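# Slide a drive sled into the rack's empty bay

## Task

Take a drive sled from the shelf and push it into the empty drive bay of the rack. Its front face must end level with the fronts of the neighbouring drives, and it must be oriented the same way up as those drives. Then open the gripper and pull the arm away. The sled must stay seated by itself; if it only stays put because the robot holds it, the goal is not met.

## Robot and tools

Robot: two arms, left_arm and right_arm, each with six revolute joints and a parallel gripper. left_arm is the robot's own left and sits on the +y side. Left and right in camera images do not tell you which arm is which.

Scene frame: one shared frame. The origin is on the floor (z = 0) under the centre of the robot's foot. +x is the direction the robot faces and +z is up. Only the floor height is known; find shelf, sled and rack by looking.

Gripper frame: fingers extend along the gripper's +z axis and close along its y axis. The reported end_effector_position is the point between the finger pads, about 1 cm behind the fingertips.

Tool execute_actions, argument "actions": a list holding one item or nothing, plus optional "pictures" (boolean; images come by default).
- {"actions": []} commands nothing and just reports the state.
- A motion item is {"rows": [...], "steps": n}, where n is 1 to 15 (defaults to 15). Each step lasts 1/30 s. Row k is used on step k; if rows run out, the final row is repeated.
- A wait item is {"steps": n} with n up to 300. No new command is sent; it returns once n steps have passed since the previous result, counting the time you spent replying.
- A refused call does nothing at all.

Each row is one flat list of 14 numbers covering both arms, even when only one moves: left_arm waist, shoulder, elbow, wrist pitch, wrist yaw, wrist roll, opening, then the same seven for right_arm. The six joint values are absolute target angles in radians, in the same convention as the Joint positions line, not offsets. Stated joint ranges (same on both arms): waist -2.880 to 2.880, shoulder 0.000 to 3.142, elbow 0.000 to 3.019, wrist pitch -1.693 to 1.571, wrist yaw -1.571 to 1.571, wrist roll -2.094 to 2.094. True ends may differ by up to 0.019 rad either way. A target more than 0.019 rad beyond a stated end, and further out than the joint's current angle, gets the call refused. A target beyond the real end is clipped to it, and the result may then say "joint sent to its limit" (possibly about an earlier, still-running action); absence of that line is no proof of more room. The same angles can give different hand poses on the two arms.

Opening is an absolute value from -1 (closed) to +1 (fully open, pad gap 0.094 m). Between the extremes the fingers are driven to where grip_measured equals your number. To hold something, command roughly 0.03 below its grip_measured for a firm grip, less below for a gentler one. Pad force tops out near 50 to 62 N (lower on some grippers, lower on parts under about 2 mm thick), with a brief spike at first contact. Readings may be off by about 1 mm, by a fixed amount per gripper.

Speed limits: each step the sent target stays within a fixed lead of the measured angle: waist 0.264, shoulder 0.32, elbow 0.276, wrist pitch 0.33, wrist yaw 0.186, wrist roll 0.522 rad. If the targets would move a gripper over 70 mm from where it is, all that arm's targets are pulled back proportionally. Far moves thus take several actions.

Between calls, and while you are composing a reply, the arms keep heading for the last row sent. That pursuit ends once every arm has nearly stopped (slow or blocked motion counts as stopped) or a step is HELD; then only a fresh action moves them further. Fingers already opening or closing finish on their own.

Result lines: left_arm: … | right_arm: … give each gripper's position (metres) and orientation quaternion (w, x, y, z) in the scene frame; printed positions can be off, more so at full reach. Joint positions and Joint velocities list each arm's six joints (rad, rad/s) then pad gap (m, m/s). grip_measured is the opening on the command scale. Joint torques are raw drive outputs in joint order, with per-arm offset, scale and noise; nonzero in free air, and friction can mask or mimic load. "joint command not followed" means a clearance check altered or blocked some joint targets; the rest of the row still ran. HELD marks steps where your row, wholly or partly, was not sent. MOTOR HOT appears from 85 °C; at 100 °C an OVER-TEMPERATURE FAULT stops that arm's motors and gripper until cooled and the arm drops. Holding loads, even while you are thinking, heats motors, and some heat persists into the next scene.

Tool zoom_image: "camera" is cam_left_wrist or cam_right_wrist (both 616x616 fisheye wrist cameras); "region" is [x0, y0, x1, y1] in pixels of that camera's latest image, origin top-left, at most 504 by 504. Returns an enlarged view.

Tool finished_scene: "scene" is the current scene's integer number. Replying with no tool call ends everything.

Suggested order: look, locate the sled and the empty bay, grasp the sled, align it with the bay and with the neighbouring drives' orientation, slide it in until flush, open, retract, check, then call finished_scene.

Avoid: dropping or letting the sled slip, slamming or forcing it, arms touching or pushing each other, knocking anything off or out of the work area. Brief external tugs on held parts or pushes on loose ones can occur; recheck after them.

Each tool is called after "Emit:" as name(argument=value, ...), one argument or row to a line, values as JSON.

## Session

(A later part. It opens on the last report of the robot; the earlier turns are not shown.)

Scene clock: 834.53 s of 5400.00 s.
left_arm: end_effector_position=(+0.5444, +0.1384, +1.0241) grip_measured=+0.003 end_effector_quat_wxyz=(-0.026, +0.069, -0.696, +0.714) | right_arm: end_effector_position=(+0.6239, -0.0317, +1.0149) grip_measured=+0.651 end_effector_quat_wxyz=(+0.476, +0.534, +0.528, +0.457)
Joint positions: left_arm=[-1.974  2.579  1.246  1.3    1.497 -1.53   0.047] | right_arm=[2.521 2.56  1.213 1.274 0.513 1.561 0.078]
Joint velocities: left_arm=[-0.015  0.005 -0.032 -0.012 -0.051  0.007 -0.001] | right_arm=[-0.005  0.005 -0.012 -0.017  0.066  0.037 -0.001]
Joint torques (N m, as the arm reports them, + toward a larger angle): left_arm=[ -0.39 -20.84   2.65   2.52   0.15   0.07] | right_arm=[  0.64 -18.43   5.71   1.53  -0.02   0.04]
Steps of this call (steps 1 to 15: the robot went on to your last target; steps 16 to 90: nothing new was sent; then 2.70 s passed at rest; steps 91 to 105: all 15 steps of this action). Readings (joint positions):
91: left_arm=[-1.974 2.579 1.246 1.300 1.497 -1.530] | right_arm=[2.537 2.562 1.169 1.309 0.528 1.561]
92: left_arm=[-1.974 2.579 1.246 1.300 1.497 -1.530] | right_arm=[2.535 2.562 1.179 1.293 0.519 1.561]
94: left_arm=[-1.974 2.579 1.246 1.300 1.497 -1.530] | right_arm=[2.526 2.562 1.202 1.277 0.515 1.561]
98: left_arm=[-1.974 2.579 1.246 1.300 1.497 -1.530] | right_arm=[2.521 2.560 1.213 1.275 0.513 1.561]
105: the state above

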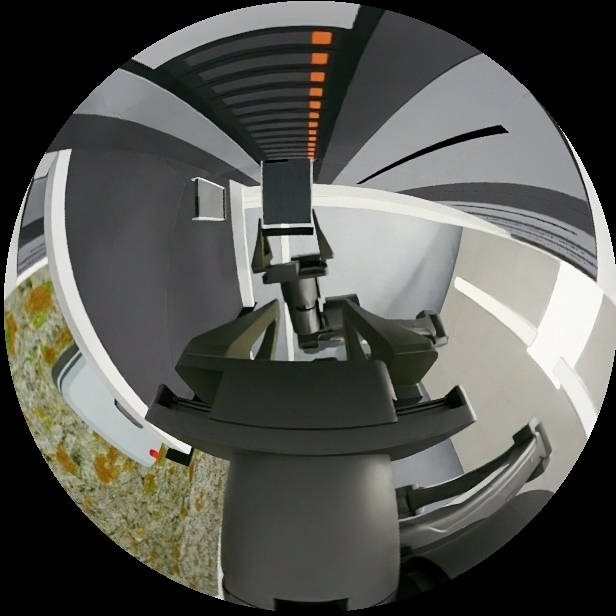

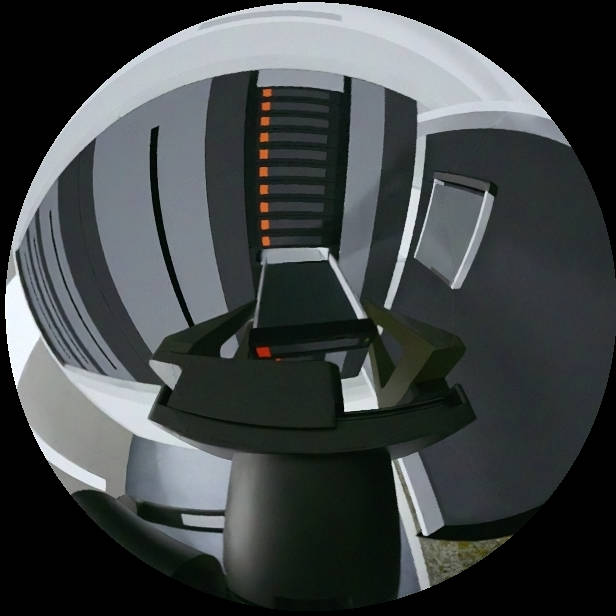

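Emit:
execute_actions(
  actions=[
    {"rows":[[-1.97,2.56,1.25,1.32,1.5,-1.53,0,2.505,2.55,1.185,1.3,0.512,1.57,0.61],[-1.97,2.56,1.25,1.32,1.5,-1.53,0,2.505,2.55,1.185,1.3,0.512,1.57,0.61],[-1.97,2.56,1.25,1.32,1.5,-1.53,0,2.505,2.55,1.185,1.3,0.512,1.57,0.61],[-1.97,2.56,1.25,1.32,1.5,-1.53,0,2.505,2.55,1.185,1.3,0.512,1.57,0.61],[-1.97,2.56,1.25,1.32,1.5,-1.53,0,2.505,2.55,1.185,1.3,0.512,1.57,0.61],[-1.97,2.56,1.25,1.32,1.5,-1.53,0,2.485,2.55,1.185,1.3,0.49,1.57,0.61]],"steps":15},
  ],
)

Emit:
zoom_image(
  camera="cam_right_wrist",
  region=[230,200,390,360],
)

Emit:
zoom_image(
  camera="cam_left_wrist",
  region=[230,60,400,230],
)

Scene clock: 849.50 s of 5400.00 s.
left_arm: end_effector_position=(+0.5444, +0.1384, +1.0241) grip_measured=+0.003 end_effector_quat_wxyz=(-0.026, +0.069, -0.696, +0.714) | right_arm: end_effector_position=(+0.6226, -0.0524, +1.0091) grip_measured=+0.651 end_effector_quat_wxyz=(+0.476, +0.538, +0.531, +0.449)
Joint positions: left_arm=[-1.974  2.579  1.246  1.3    1.497 -1.53   0.047] | right_arm=[2.489 2.558 1.188 1.281 0.492 1.561 0.078]
Joint velocities: left_arm=[-0.015 -0.015  0.002  0.007  0.007 -0.022  0.   ] | right_arm=[-0.005  0.005 -0.012 -0.017 -0.037 -0.037  0.001]
Joint torques (N m, as the arm reports them, + toward a larger angle): left_arm=[ -0.34 -20.79   2.64   2.54   0.15   0.07] | right_arm=[  1.41 -17.87   2.55   2.52  -0.05   0.05]
Steps of this call (steps 1 to 15: the robot went on to your last target; steps 16 to 90: nothing new was sent; then 11.47 s passed at rest; steps 91 to 105: all 15 steps of this action). Readings (joint positions):
91: left_arm=[-1.974 2.579 1.246 1.300 1.497 -1.530] | right_arm=[2.521 2.560 1.208 1.276 0.512 1.561]
92: left_arm=[-1.974 2.579 1.246 1.300 1.497 -1.530] | right_arm=[2.520 2.559 1.203 1.279 0.512 1.561]
94: left_arm=[-1.974 2.579 1.246 1.300 1.497 -1.530] | right_arm=[2.517 2.558 1.195 1.281 0.512 1.561]
98: left_arm=[-1.974 2.579 1.246 1.300 1.497 -1.530] | right_arm=[2.506 2.558 1.189 1.281 0.493 1.561]
105: the state above

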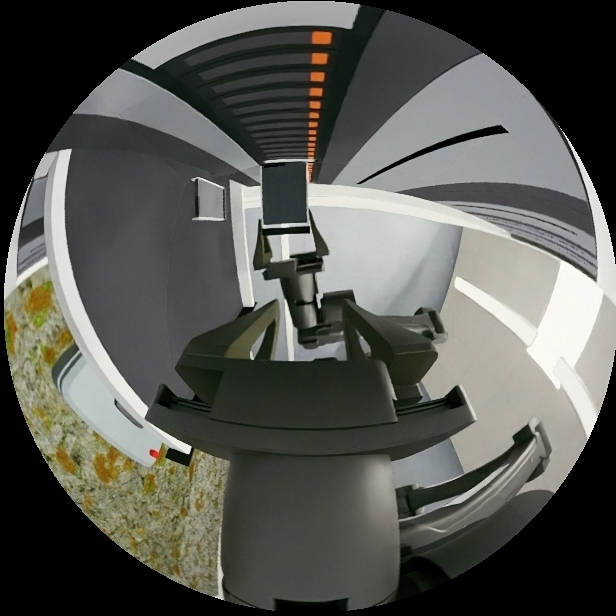

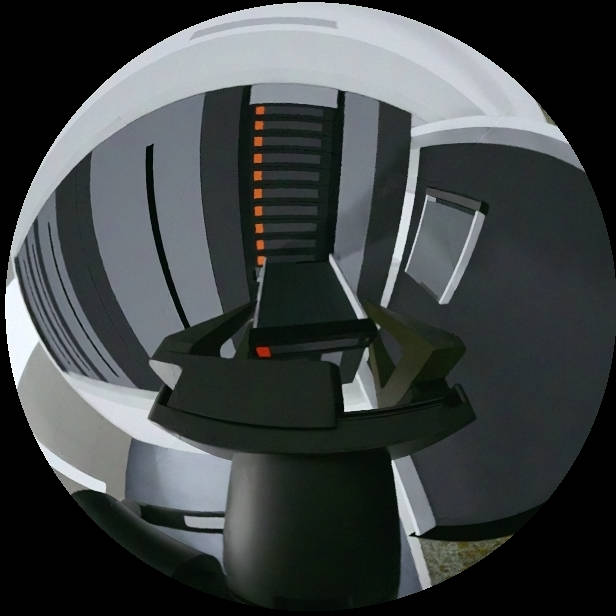

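Region (230, 200, 390, 360) of cam_right_wrist's 616x616 image, scaled by 3.150, with more detail than that image has.

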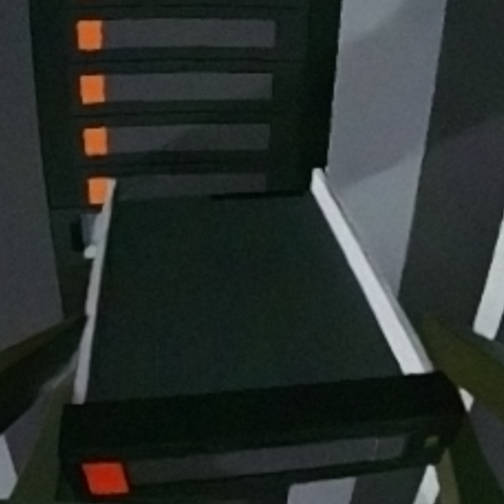

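Region (230, 60, 400, 230) of cam_left_wrist's 616x616 image, scaled by 2.965, with more detail than that image has.

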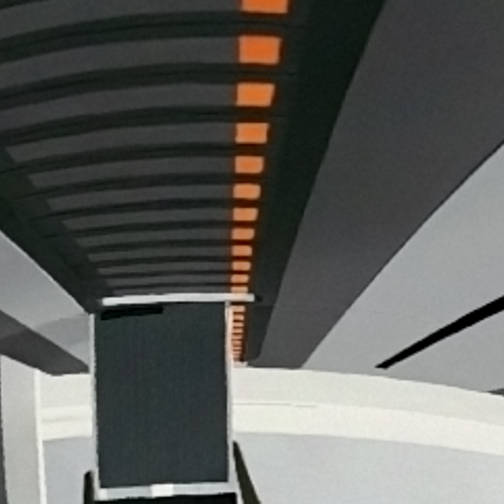

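Emit:
execute_actions(
  actions=[
    {"rows":[[-1.97,2.56,1.25,1.32,1.5,-1.53,0,2.505,2.515,1.175,1.3,0.503,1.57,0.61]],"steps":15},
  ],
)

Emit:
zoom_image(
  camera="cam_right_wrist",
  region=[230,200,390,360],
)

Emit:
zoom_image(
  camera="cam_left_wrist",
  region=[230,60,400,230],
)

Scene clock: 862.07 s of 5400.00 s.
left_arm: end_effector_position=(+0.5444, +0.1384, +1.0241) grip_measured=+0.003 end_effector_quat_wxyz=(-0.026, +0.069, -0.696, +0.714) | right_arm: end_effector_position=(+0.6228, -0.0469, +1.0228) grip_measured=+0.651 end_effector_quat_wxyz=(+0.478, +0.537, +0.526, +0.454)
Joint positions: left_arm=[-1.974  2.579  1.246  1.3    1.497 -1.53   0.047] | right_arm=[2.5   2.533 1.178 1.281 0.501 1.561 0.078]
Joint velocities: left_arm=[ 0.005 -0.005 -0.012  0.002  0.022  0.007  0.   ] | right_arm=[ 0.024 -0.005 -0.002  0.002  0.037  0.007  0.001]
Joint torques (N m, as the arm reports them, + toward a larger angle): left_arm=[ -0.39 -20.81   2.64   2.55   0.15   0.07] | right_arm=[  2.47 -18.48   2.75   2.57   0.11   0.04]
Steps of this call (steps 1 to 15: the robot went on to your last target; steps 16 to 90: nothing new was sent; then 9.07 s passed at rest; steps 91 to 105: all 15 steps of this action). Readings (joint positions):
91: left_arm=[-1.974 2.579 1.246 1.300 1.497 -1.530] | right_arm=[2.490 2.557 1.187 1.281 0.495 1.561]
92: left_arm=[-1.974 2.579 1.246 1.300 1.497 -1.530] | right_arm=[2.491 2.554 1.184 1.281 0.499 1.561]
94: left_arm=[-1.974 2.579 1.246 1.300 1.497 -1.530] | right_arm=[2.492 2.546 1.179 1.281 0.500 1.561]
98: left_arm=[-1.974 2.579 1.246 1.300 1.497 -1.530] | right_arm=[2.497 2.534 1.178 1.281 0.501 1.561]
105: the state above

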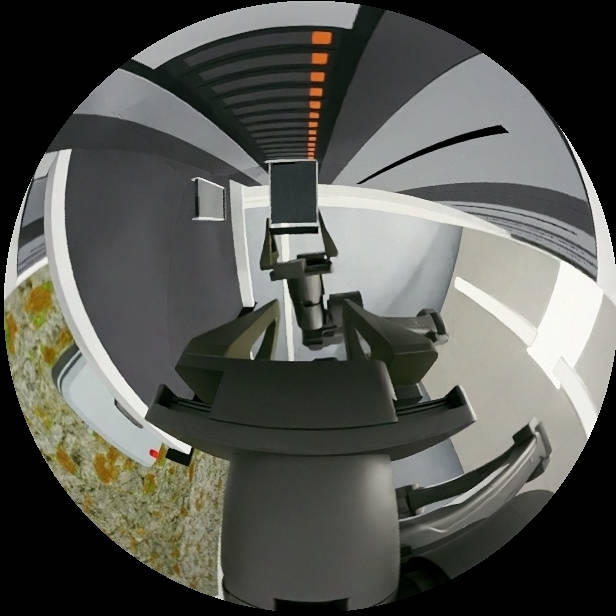

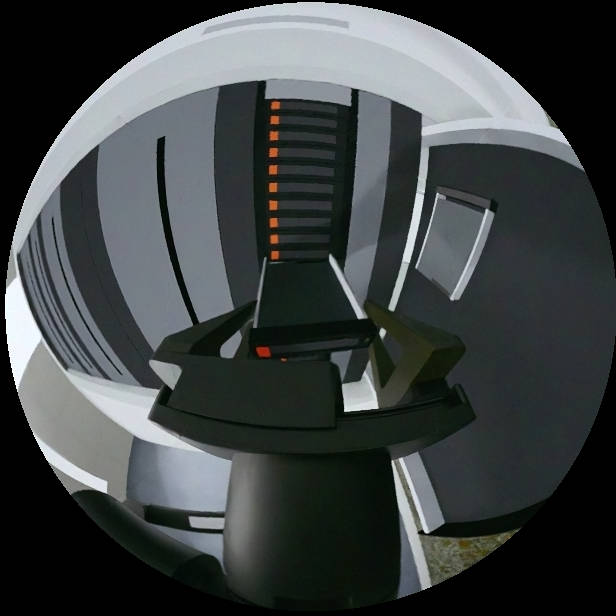

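Region (230, 200, 390, 360) of cam_right_wrist's 616x616 image, scaled by 3.150, with more detail than that image has.

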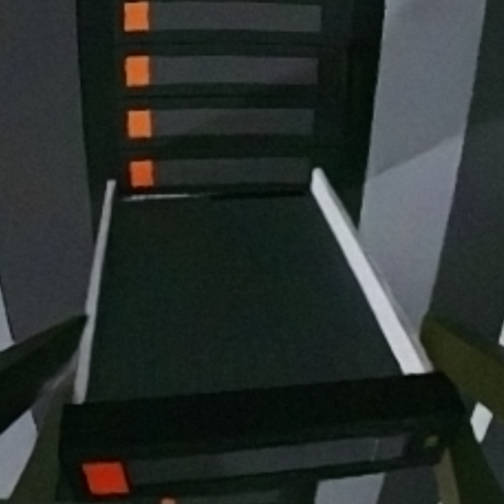

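Region (230, 60, 400, 230) of cam_left_wrist's 616x616 image, scaled by 2.965, with more detail than that image has.

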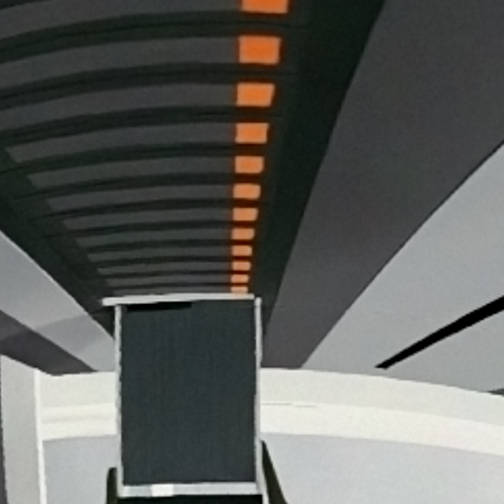

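Emit:
execute_actions(
  actions=[
    {"rows":[[-1.97,2.56,1.25,1.32,1.5,-1.53,0,2.5,2.546,1.178,1.3,0.501,1.57,0.61],[-1.97,2.56,1.25,1.32,1.5,-1.53,0,2.5,2.546,1.178,1.3,0.501,1.57,0.61],[-1.97,2.56,1.25,1.32,1.5,-1.53,0,2.5,2.546,1.178,1.3,0.501,1.57,0.61],[-1.97,2.56,1.25,1.32,1.5,-1.53,0,2.5,2.546,1.178,1.3,0.501,1.57,0.61],[-1.97,2.56,1.25,1.32,1.5,-1.53,0,2.5,2.546,1.178,1.3,0.501,1.57,0.61],[-1.97,2.56,1.25,1.32,1.5,-1.53,0,2.478,2.546,1.235,1.255,0.49,1.57,0.61]],"steps":15},
  ],
)

Emit:
zoom_image(
  camera="cam_right_wrist",
  region=[230,200,390,360],
)

Emit:
zoom_image(
  camera="cam_left_wrist",
  region=[230,60,400,230],
)

Scene clock: 872.17 s of 5400.00 s.
left_arm: end_effector_position=(+0.5444, +0.1384, +1.0241) grip_measured=+0.003 end_effector_quat_wxyz=(-0.026, +0.069, -0.696, +0.714) | right_arm: end_effector_position=(+0.6243, -0.0453, +1.0205) grip_measured=+0.651 end_effector_quat_wxyz=(+0.475, +0.536, +0.531, +0.453)
Joint positions: left_arm=[-1.974  2.579  1.246  1.3    1.497 -1.53   0.047] | right_arm=[2.499 2.534 1.183 1.266 0.494 1.561 0.078]
Joint velocities: left_arm=[ 0.005  0.005  0.017  0.007 -0.081 -0.051 -0.   ] | right_arm=[ 0.005 -0.005  0.022 -0.012  0.066 -0.051 -0.001]
Joint torques (N m, as the arm reports them, + toward a larger angle): left_arm=[ -0.32 -20.85   2.62   2.54   0.15   0.07] | right_arm=[ -0.43 -15.72   7.26   1.31  -0.14   0.05]
Steps of this call (steps 1 to 15: the robot went on to your last target; steps 16 to 90: nothing new was sent; then 6.60 s passed at rest; steps 91 to 105: all 15 steps of this action). Readings (joint positions):
91: left_arm=[-1.974 2.579 1.246 1.300 1.497 -1.530] | right_arm=[2.500 2.533 1.178 1.281 0.501 1.561]
92: left_arm=[-1.974 2.579 1.246 1.300 1.497 -1.530] | right_arm=[2.500 2.533 1.178 1.281 0.501 1.561]
94: left_arm=[-1.974 2.579 1.246 1.300 1.497 -1.530] | right_arm=[2.500 2.533 1.178 1.281 0.501 1.561]
98: left_arm=[-1.974 2.579 1.246 1.300 1.497 -1.530] | right_arm=[2.499 2.533 1.183 1.272 0.494 1.561]
105: the state above

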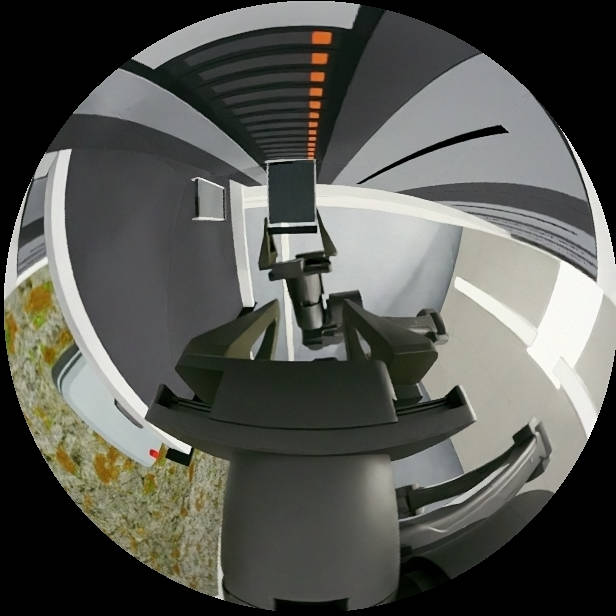

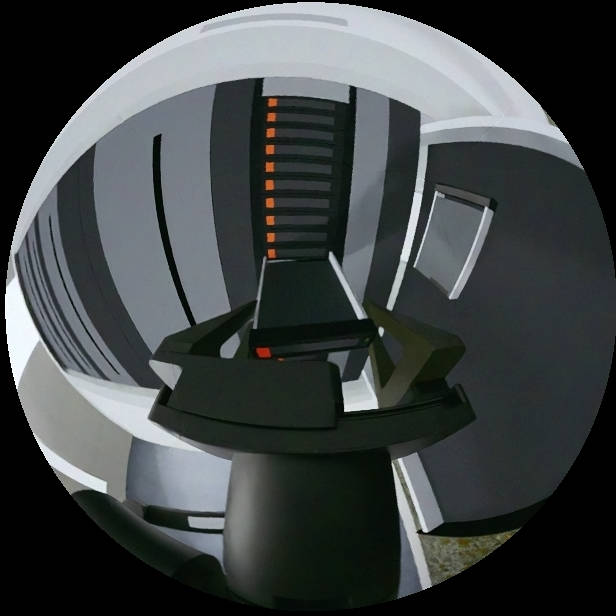

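Region (230, 200, 390, 360) of cam_right_wrist's 616x616 image, scaled by 3.150, with more detail than that image has.

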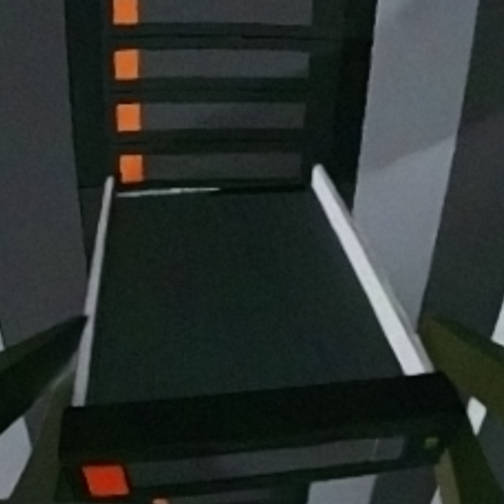

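Region (230, 60, 400, 230) of cam_left_wrist's 616x616 image, scaled by 2.965, with more detail than that image has.

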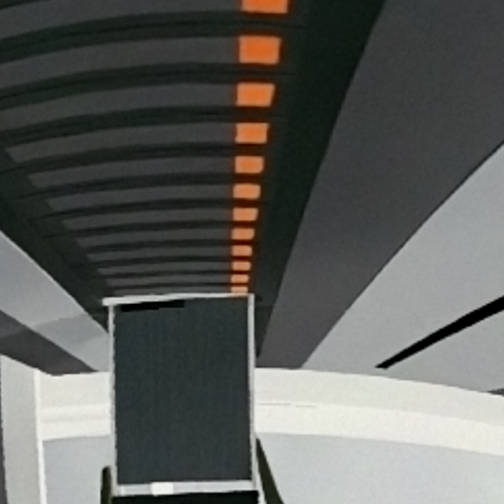

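Emit:
execute_actions(
  actions=[
    {"rows":[[-1.97,2.56,1.25,1.32,1.5,-1.53,0,2.51,2.546,1.16,1.27,0.497,1.57,0.61],[-1.97,2.56,1.25,1.32,1.5,-1.53,0,2.51,2.546,1.16,1.27,0.497,1.57,0.61],[-1.97,2.56,1.25,1.32,1.5,-1.53,0,2.51,2.546,1.16,1.27,0.497,1.57,0.61],[-1.97,2.56,1.25,1.32,1.5,-1.53,0,2.51,2.546,1.16,1.27,0.497,1.57,0.61],[-1.97,2.56,1.25,1.32,1.5,-1.53,0,2.51,2.546,1.16,1.27,0.497,1.57,0.61],[-1.97,2.56,1.25,1.32,1.5,-1.53,0,2.51,2.546,1.16,1.27,0.497,1.57,0.61],[-1.97,2.56,1.25,1.32,1.5,-1.53,0,2.51,2.546,1.16,1.27,0.497,1.57,0.61],[-1.97,2.56,1.25,1.32,1.5,-1.53,0,2.5,2.546,1.225,1.26,0.497,1.57,0.61]],"steps":15},
  ],
)

Emit:
zoom_image(
  camera="cam_right_wrist",
  region=[230,200,390,360],
)

Scene clock: 888.30 s of 5400.00 s.
left_arm: end_effector_position=(+0.5444, +0.1384, +1.0241) grip_measured=+0.003 end_effector_quat_wxyz=(-0.026, +0.069, -0.696, +0.714) | right_arm: end_effector_position=(+0.6240, -0.0419, +1.0174) grip_measured=+0.651 end_effector_quat_wxyz=(+0.474, +0.536, +0.534, +0.451)
Joint positions: left_arm=[-1.974  2.579  1.246  1.3    1.497 -1.53   0.047] | right_arm=[2.504 2.539 1.19  1.259 0.496 1.561 0.078]
Joint velocities: left_arm=[ 0.005 -0.005 -0.007 -0.002  0.051 -0.081 -0.   ] | right_arm=[ 0.015 -0.015  0.002  0.017  0.022  0.022 -0.001]
Joint torques (N m, as the arm reports them, + toward a larger angle): left_arm=[ -0.26 -20.88   2.62   2.52   0.15   0.07] | right_arm=[  1.85 -16.3    5.95   1.68   0.06   0.04]
Steps of this call (steps 1 to 15: the robot went on to your last target; steps 16 to 90: nothing new was sent; then 12.63 s passed at rest; steps 91 to 105: all 15 steps of this action). Readings (joint positions):
91: left_arm=[-1.974 2.579 1.246 1.300 1.497 -1.530] | right_arm=[2.500 2.534 1.180 1.266 0.494 1.561]
92: left_arm=[-1.974 2.579 1.246 1.300 1.497 -1.530] | right_arm=[2.501 2.534 1.176 1.266 0.494 1.561]
94: left_arm=[-1.974 2.579 1.246 1.300 1.497 -1.530] | right_arm=[2.502 2.535 1.169 1.266 0.495 1.561]
98: left_arm=[-1.974 2.579 1.246 1.300 1.497 -1.530] | right_arm=[2.502 2.536 1.167 1.265 0.495 1.561]
105: the state above

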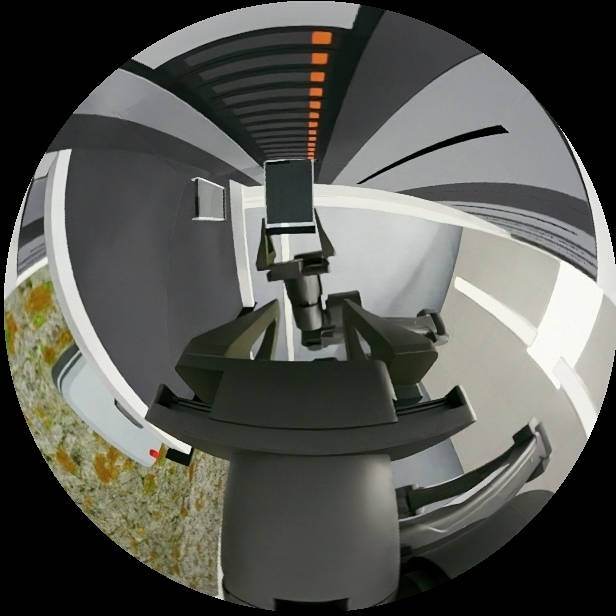

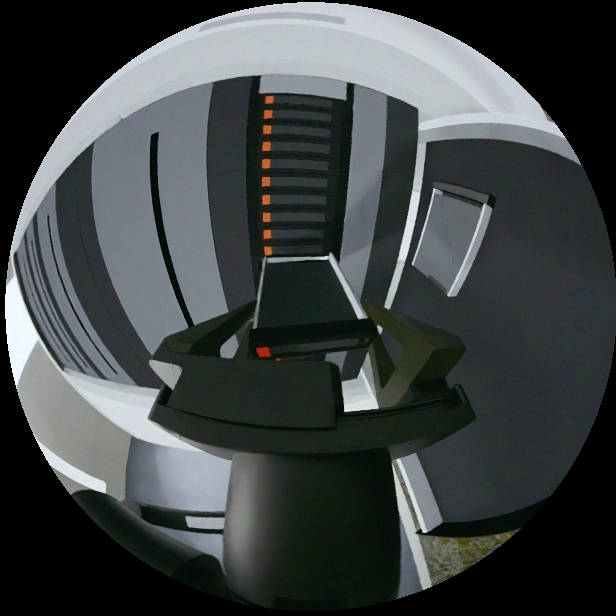

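Region (230, 200, 390, 360) of cam_right_wrist's 616x616 image, scaled by 3.150, with more detail than that image has.

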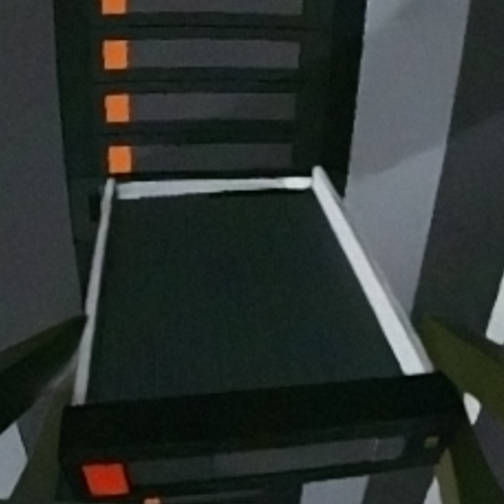

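Emit:
execute_actions(
  actions=[
    {"rows":[[-1.97,2.56,1.25,1.32,1.5,-1.53,0,2.52,2.51,1.155,1.27,0.503,1.57,0.61]],"steps":15},
  ],
)

Emit:
zoom_image(
  camera="cam_right_wrist",
  region=[230,200,390,360],
)

Scene clock: 897.87 s of 5400.00 s.
left_arm: end_effector_position=(+0.5444, +0.1384, +1.0241) grip_measured=+0.003 end_effector_quat_wxyz=(-0.026, +0.069, -0.696, +0.714) | right_arm: end_effector_position=(+0.6141, -0.0416, +1.0167) grip_measured=+0.651 end_effector_quat_wxyz=(+0.471, +0.536, +0.541, +0.446)
Joint positions: left_arm=[-1.974  2.579  1.246  1.3    1.497 -1.53   0.047] | right_arm=[2.512 2.528 1.16  1.259 0.5   1.561 0.078]
Joint velocities: left_arm=[-0.015 -0.005  0.002 -0.012 -0.022 -0.007 -0.   ] | right_arm=[-0.015 -0.015  0.012 -0.007  0.007  0.007  0.   ]
Joint torques (N m, as the arm reports them, + toward a larger angle): left_arm=[ -0.32 -20.76   2.66   2.53   0.15   0.07] | right_arm=[  2.33 -18.08   2.41   2.2    0.12   0.04]
Steps of this call (steps 1 to 15: the robot went on to your last target; steps 16 to 90: nothing new was sent; then 6.07 s passed at rest; steps 91 to 105: all 15 steps of this action). Readings (joint positions):
91: left_arm=[-1.974 2.579 1.246 1.300 1.497 -1.530] | right_arm=[2.505 2.538 1.186 1.259 0.497 1.561]
92: left_arm=[-1.974 2.579 1.246 1.300 1.497 -1.530] | right_arm=[2.505 2.534 1.178 1.259 0.499 1.561]
94: left_arm=[-1.974 2.579 1.246 1.300 1.497 -1.530] | right_arm=[2.508 2.529 1.164 1.259 0.500 1.561]
98: left_arm=[-1.974 2.579 1.246 1.300 1.497 -1.530] | right_arm=[2.511 2.528 1.160 1.259 0.500 1.561]
105: the state above

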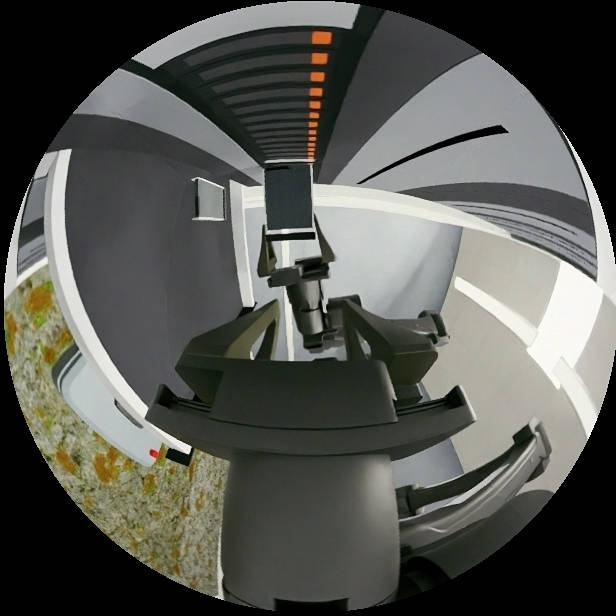

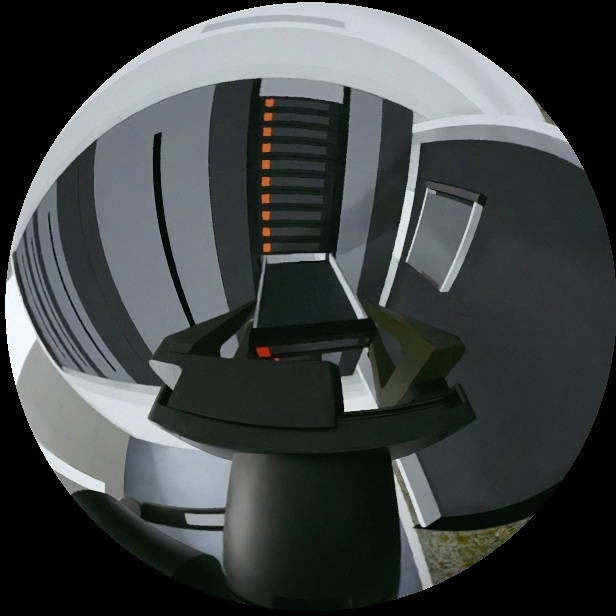

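Region (230, 200, 390, 360) of cam_right_wrist's 616x616 image, scaled by 3.150, with more detail than that image has.

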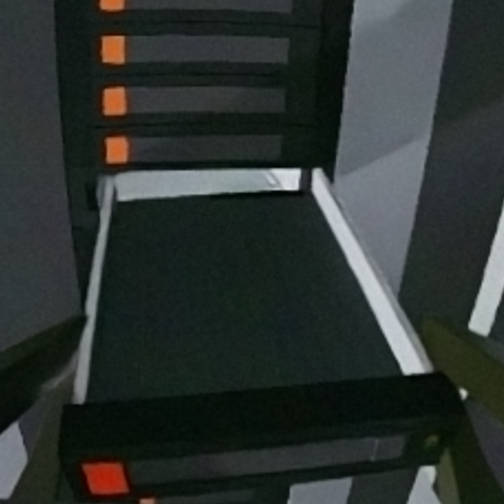

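Emit:
execute_actions(
  actions=[
    {"rows":[[-1.97,2.56,1.25,1.32,1.5,-1.53,0,2.525,2.525,1.155,1.305,0.51,1.57,0.61]],"steps":15},
  ],
)

Emit:
zoom_image(
  camera="cam_right_wrist",
  region=[230,200,390,360],
)

Scene clock: 903.47 s of 5400.00 s.
left_arm: end_effector_position=(+0.5444, +0.1384, +1.0241) grip_measured=+0.003 end_effector_quat_wxyz=(-0.026, +0.069, -0.696, +0.714) | right_arm: end_effector_position=(+0.6140, -0.0403, +1.0227) grip_measured=+0.651 end_effector_quat_wxyz=(+0.475, +0.535, +0.532, +0.454)
Joint positions: left_arm=[-1.974  2.579  1.246  1.3    1.497 -1.53   0.047] | right_arm=[2.516 2.528 1.16  1.285 0.507 1.561 0.078]
Joint velocities: left_arm=[ 0.005 -0.005 -0.002  0.002 -0.037  0.051  0.   ] | right_arm=[-0.005 -0.005 -0.002  0.002  0.051  0.022  0.   ]
Joint torques (N m, as the arm reports them, + toward a larger angle): left_arm=[ -0.22 -20.84   2.65   2.53   0.15   0.07] | right_arm=[  2.6  -16.91   2.36   2.59   0.12   0.03]
Steps of this call (steps 1 to 15: the robot went on to your last target; steps 16 to 90: nothing new was sent; then 2.10 s passed at rest; steps 91 to 105: all 15 steps of this action). Readings (joint positions):
91: left_arm=[-1.974 2.579 1.246 1.300 1.497 -1.530] | right_arm=[2.512 2.528 1.160 1.264 0.504 1.561]
92: left_arm=[-1.974 2.579 1.246 1.300 1.497 -1.530] | right_arm=[2.513 2.528 1.160 1.272 0.507 1.561]
94: left_arm=[-1.974 2.579 1.246 1.300 1.497 -1.530] | right_arm=[2.513 2.528 1.160 1.281 0.507 1.561]
98: left_arm=[-1.974 2.579 1.246 1.300 1.497 -1.530] | right_arm=[2.515 2.528 1.160 1.285 0.507 1.561]
105: the state above

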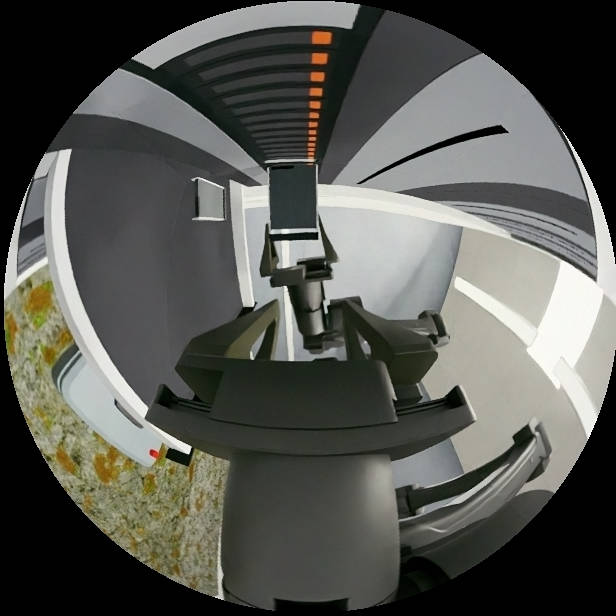

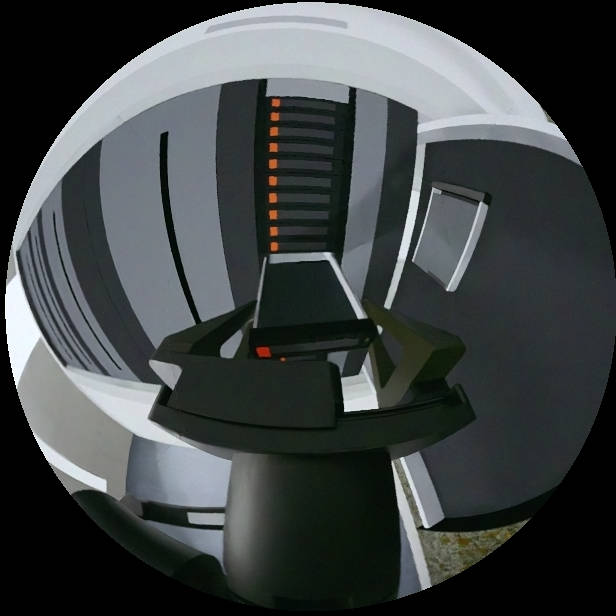

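Region (230, 200, 390, 360) of cam_right_wrist's 616x616 image, scaled by 3.150, with more detail than that image has.

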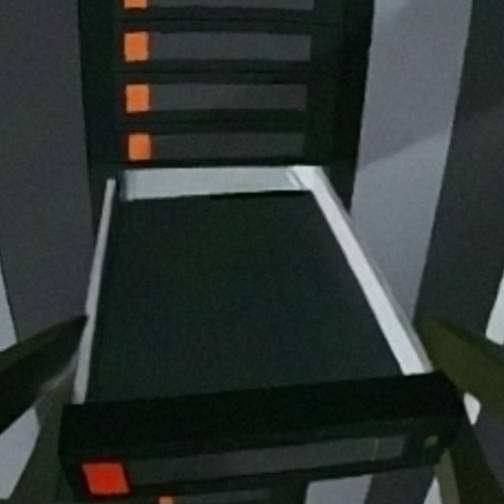

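Emit:
execute_actions(
  actions=[
    {"rows":[[-1.97,2.56,1.25,1.32,1.5,-1.53,0,2.495,2.525,1.235,1.243,0.493,1.57,0.61]],"steps":15},
  ],
)

Emit:
zoom_image(
  camera="cam_right_wrist",
  region=[230,200,390,360],
)

Scene clock: 909.57 s of 5400.00 s.
left_arm: end_effector_position=(+0.5444, +0.1384, +1.0241) grip_measured=+0.003 end_effector_quat_wxyz=(-0.026, +0.069, -0.696, +0.714) | right_arm: end_effector_position=(+0.6235, -0.0356, +1.0217) grip_measured=+0.650 end_effector_quat_wxyz=(+0.471, +0.533, +0.537, +0.453)
Joint positions: left_arm=[-1.974  2.579  1.246  1.3    1.497 -1.53   0.047] | right_arm=[2.513 2.529 1.188 1.249 0.495 1.561 0.078]
Joint velocities: left_arm=[ 0.005 -0.005 -0.012  0.007 -0.022  0.022  0.001] | right_arm=[-0.005  0.005 -0.012  0.002  0.022  0.007 -0.   ]
Joint torques (N m, as the arm reports them, + toward a larger angle): left_arm=[ -0.36 -20.84   2.64   2.54   0.16   0.07] | right_arm=[  0.14 -17.52   6.96   1.48  -0.08   0.02]
Steps of this call (steps 1 to 15: the robot went on to your last target; steps 16 to 90: nothing new was sent; then 2.60 s passed at rest; steps 91 to 105: all 15 steps of this action). Readings (joint positions):
91: left_arm=[-1.974 2.579 1.246 1.300 1.497 -1.530] | right_arm=[2.515 2.528 1.164 1.277 0.503 1.561]
92: left_arm=[-1.974 2.579 1.246 1.300 1.497 -1.530] | right_arm=[2.513 2.528 1.173 1.264 0.499 1.561]
94: left_arm=[-1.974 2.579 1.246 1.300 1.497 -1.530] | right_arm=[2.511 2.528 1.188 1.249 0.495 1.561]
98: left_arm=[-1.974 2.579 1.246 1.300 1.497 -1.530] | right_arm=[2.513 2.529 1.188 1.249 0.495 1.561]
105: the state above

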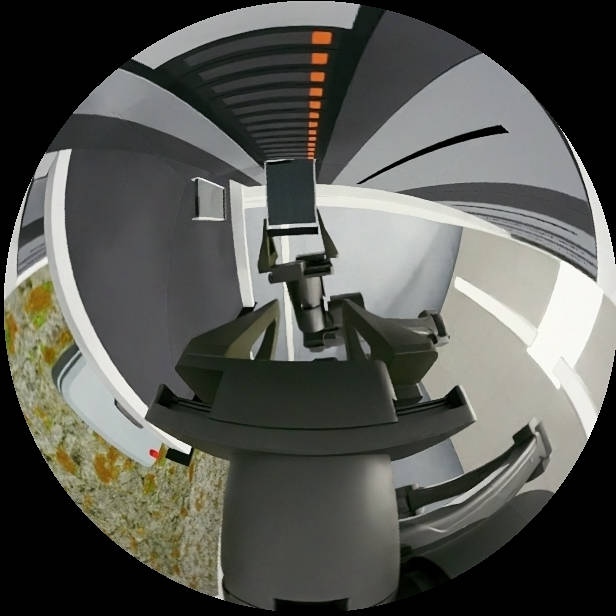

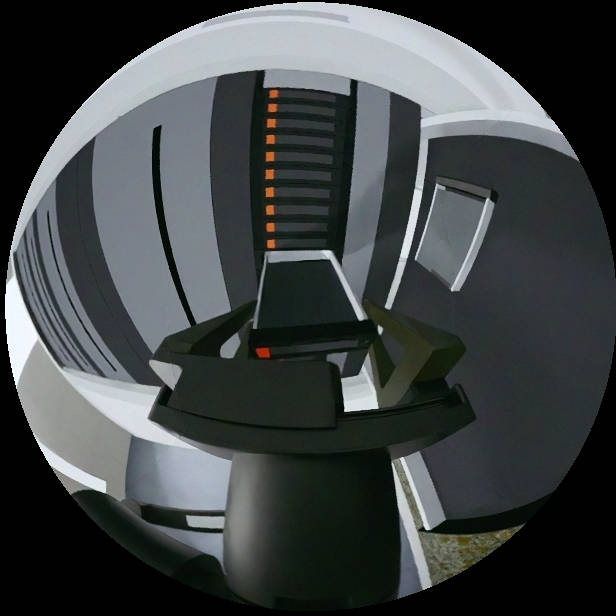

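Region (230, 200, 390, 360) of cam_right_wrist's 616x616 image, scaled by 3.150, with more detail than that image has.

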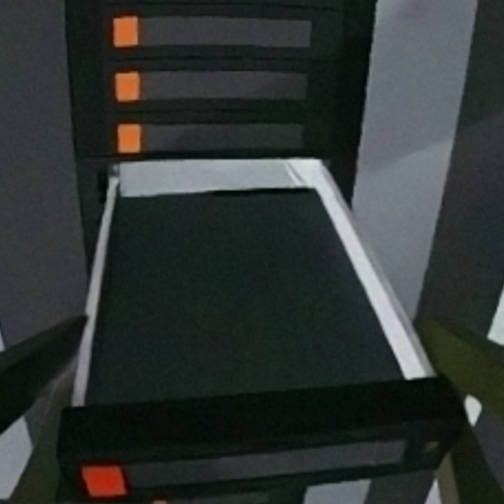

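Emit:
execute_actions(
  actions=[
    {"rows":[[-1.97,2.56,1.25,1.32,1.5,-1.53,0,2.495,2.525,1.17,1.249,0.493,1.57,0.61],[-1.97,2.56,1.25,1.32,1.5,-1.53,0,2.495,2.525,1.17,1.249,0.493,1.57,0.61],[-1.97,2.56,1.25,1.32,1.5,-1.53,0,2.495,2.525,1.17,1.249,0.493,1.57,0.61],[-1.97,2.56,1.25,1.32,1.5,-1.53,0,2.495,2.525,1.17,1.249,0.493,1.57,0.61],[-1.97,2.56,1.25,1.32,1.5,-1.53,0,2.495,2.525,1.17,1.249,0.493,1.57,0.61],[-1.97,2.56,1.25,1.32,1.5,-1.53,0,2.49,2.525,1.17,1.249,0.49,1.57,0.61],[-1.97,2.56,1.25,1.32,1.5,-1.53,0,2.49,2.525,1.17,1.249,0.49,1.57,0.61],[-1.97,2.56,1.25,1.32,1.5,-1.53,0,2.49,2.525,1.17,1.249,0.49,1.57,0.61],[-1.97,2.56,1.25,1.32,1.5,-1.53,0,2.485,2.525,1.24,1.24,0.485,1.57,0.61]],"steps":15},
  ],
)

Emit:
zoom_image(
  camera="cam_right_wrist",
  region=[230,200,390,360],
)

Scene clock: 919.83 s of 5400.00 s.
left_arm: end_effector_position=(+0.5444, +0.1384, +1.0241) grip_measured=+0.003 end_effector_quat_wxyz=(-0.026, +0.069, -0.696, +0.714) | right_arm: end_effector_position=(+0.6246, -0.0435, +1.0184) grip_measured=+0.649 end_effector_quat_wxyz=(+0.470, +0.536, +0.539, +0.449)
Joint positions: left_arm=[-1.974  2.579  1.246  1.3    1.497 -1.53   0.047] | right_arm=[2.499 2.529 1.183 1.243 0.486 1.561 0.077]
Joint velocities: left_arm=[-0.005  0.005  0.002  0.002  0.007  0.051  0.   ] | right_arm=[-0.005 -0.005  0.002 -0.007 -0.022 -0.007 -0.001]
Joint torques (N m, as the arm reports them, + toward a larger angle): left_arm=[ -0.36 -20.86   2.63   2.53   0.15   0.08] | right_arm=[  0.78 -17.41   7.62   1.51  -0.04   0.04]
Steps of this call (steps 1 to 15: the robot went on to your last target; steps 16 to 90: nothing new was sent; then 6.77 s passed at rest; steps 91 to 105: all 15 steps of this action). Readings (joint positions):
91: left_arm=[-1.974 2.579 1.246 1.300 1.497 -1.530] | right_arm=[2.513 2.529 1.184 1.249 0.495 1.561]
92: left_arm=[-1.974 2.579 1.246 1.300 1.497 -1.530] | right_arm=[2.512 2.529 1.181 1.249 0.495 1.561]
94: left_arm=[-1.974 2.579 1.246 1.300 1.497 -1.530] | right_arm=[2.509 2.529 1.177 1.249 0.495 1.561]
98: left_arm=[-1.974 2.579 1.246 1.300 1.497 -1.530] | right_arm=[2.502 2.529 1.176 1.249 0.493 1.561]
105: the state above

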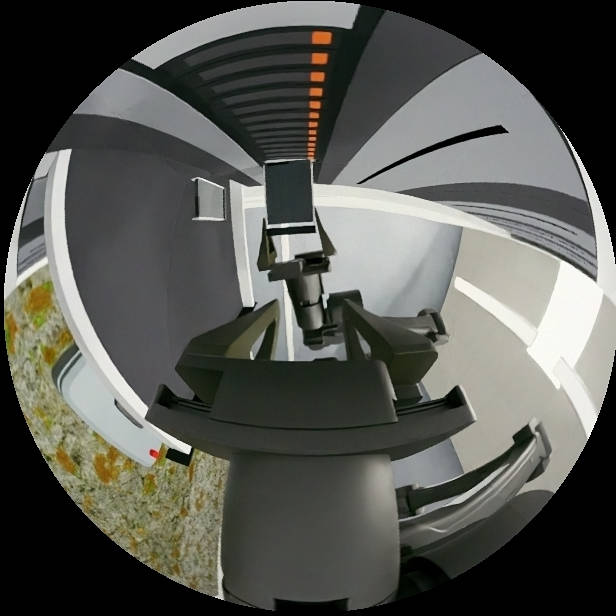

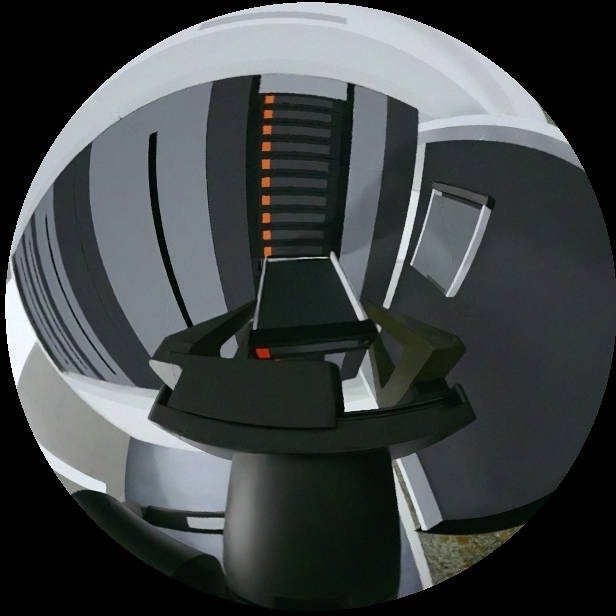

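Region (230, 200, 390, 360) of cam_right_wrist's 616x616 image, scaled by 3.150, with more detail than that image has.

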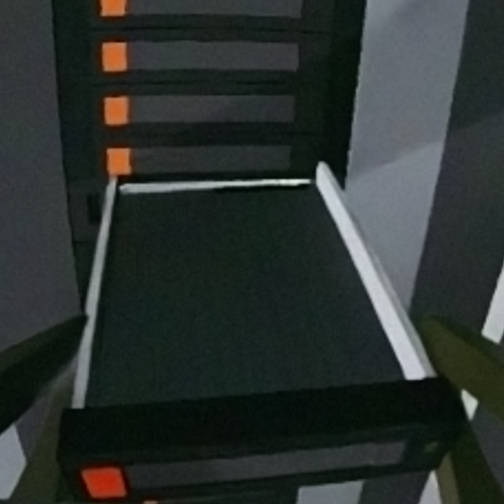

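Emit:
execute_actions(
  actions=[
    {"rows":[[-1.97,2.56,1.25,1.32,1.5,-1.53,0,2.505,2.515,1.16,1.285,0.5,1.61,0.61]],"steps":15},
  ],
)

Emit:
zoom_image(
  camera="cam_right_wrist",
  region=[230,200,390,360],
)

Scene clock: 929.47 s of 5400.00 s.
left_arm: end_effector_position=(+0.5444, +0.1384, +1.0241) grip_measured=+0.003 end_effector_quat_wxyz=(-0.026, +0.069, -0.696, +0.714) | right_arm: end_effector_position=(+0.6184, -0.0474, +1.0184) grip_measured=+0.649 end_effector_quat_wxyz=(+0.465, +0.547, +0.525, +0.456)
Joint positions: left_arm=[-1.974  2.579  1.246  1.3    1.497 -1.53   0.047] | right_arm=[2.501 2.529 1.165 1.265 0.498 1.598 0.077]
Joint velocities: left_arm=[-0.015 -0.015  0.007  0.027  0.037 -0.007  0.001] | right_arm=[ 0.005 -0.015 -0.022 -0.017  0.022 -0.022  0.   ]
Joint torques (N m, as the arm reports them, + toward a larger angle): left_arm=[ -0.31 -20.86   2.63   2.54   0.15   0.07] | right_arm=[  1.37 -17.71   2.56   2.6    0.14   0.08]
Steps of this call (steps 1 to 15: the robot went on to your last target; steps 16 to 90: nothing new was sent; then 6.13 s passed at rest; steps 91 to 105: all 15 steps of this action). Readings (joint positions):
91: left_arm=[-1.974 2.579 1.246 1.300 1.497 -1.530] | right_arm=[2.500 2.529 1.179 1.248 0.491 1.568]
92: left_arm=[-1.974 2.579 1.246 1.300 1.497 -1.530] | right_arm=[2.501 2.529 1.173 1.254 0.494 1.574]
94: left_arm=[-1.974 2.579 1.246 1.300 1.497 -1.530] | right_arm=[2.501 2.529 1.167 1.262 0.497 1.583]
98: left_arm=[-1.974 2.579 1.246 1.300 1.497 -1.530] | right_arm=[2.501 2.529 1.165 1.264 0.498 1.593]
105: the state above

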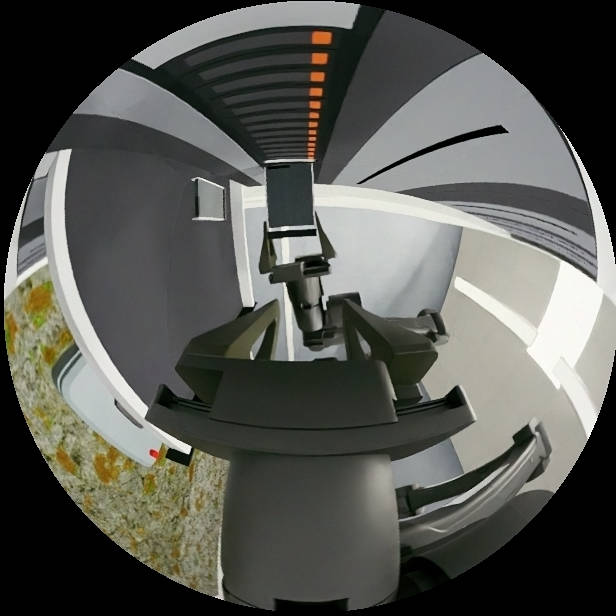

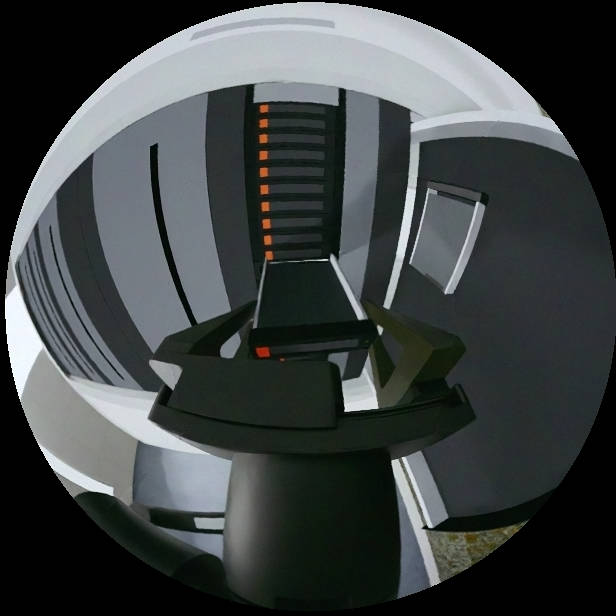

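Region (230, 200, 390, 360) of cam_right_wrist's 616x616 image, scaled by 3.150, with more detail than that image has.

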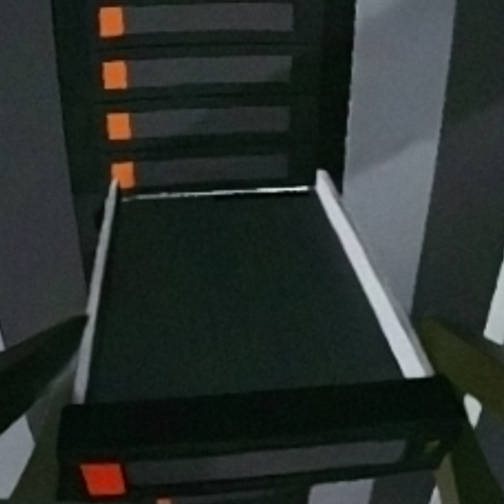

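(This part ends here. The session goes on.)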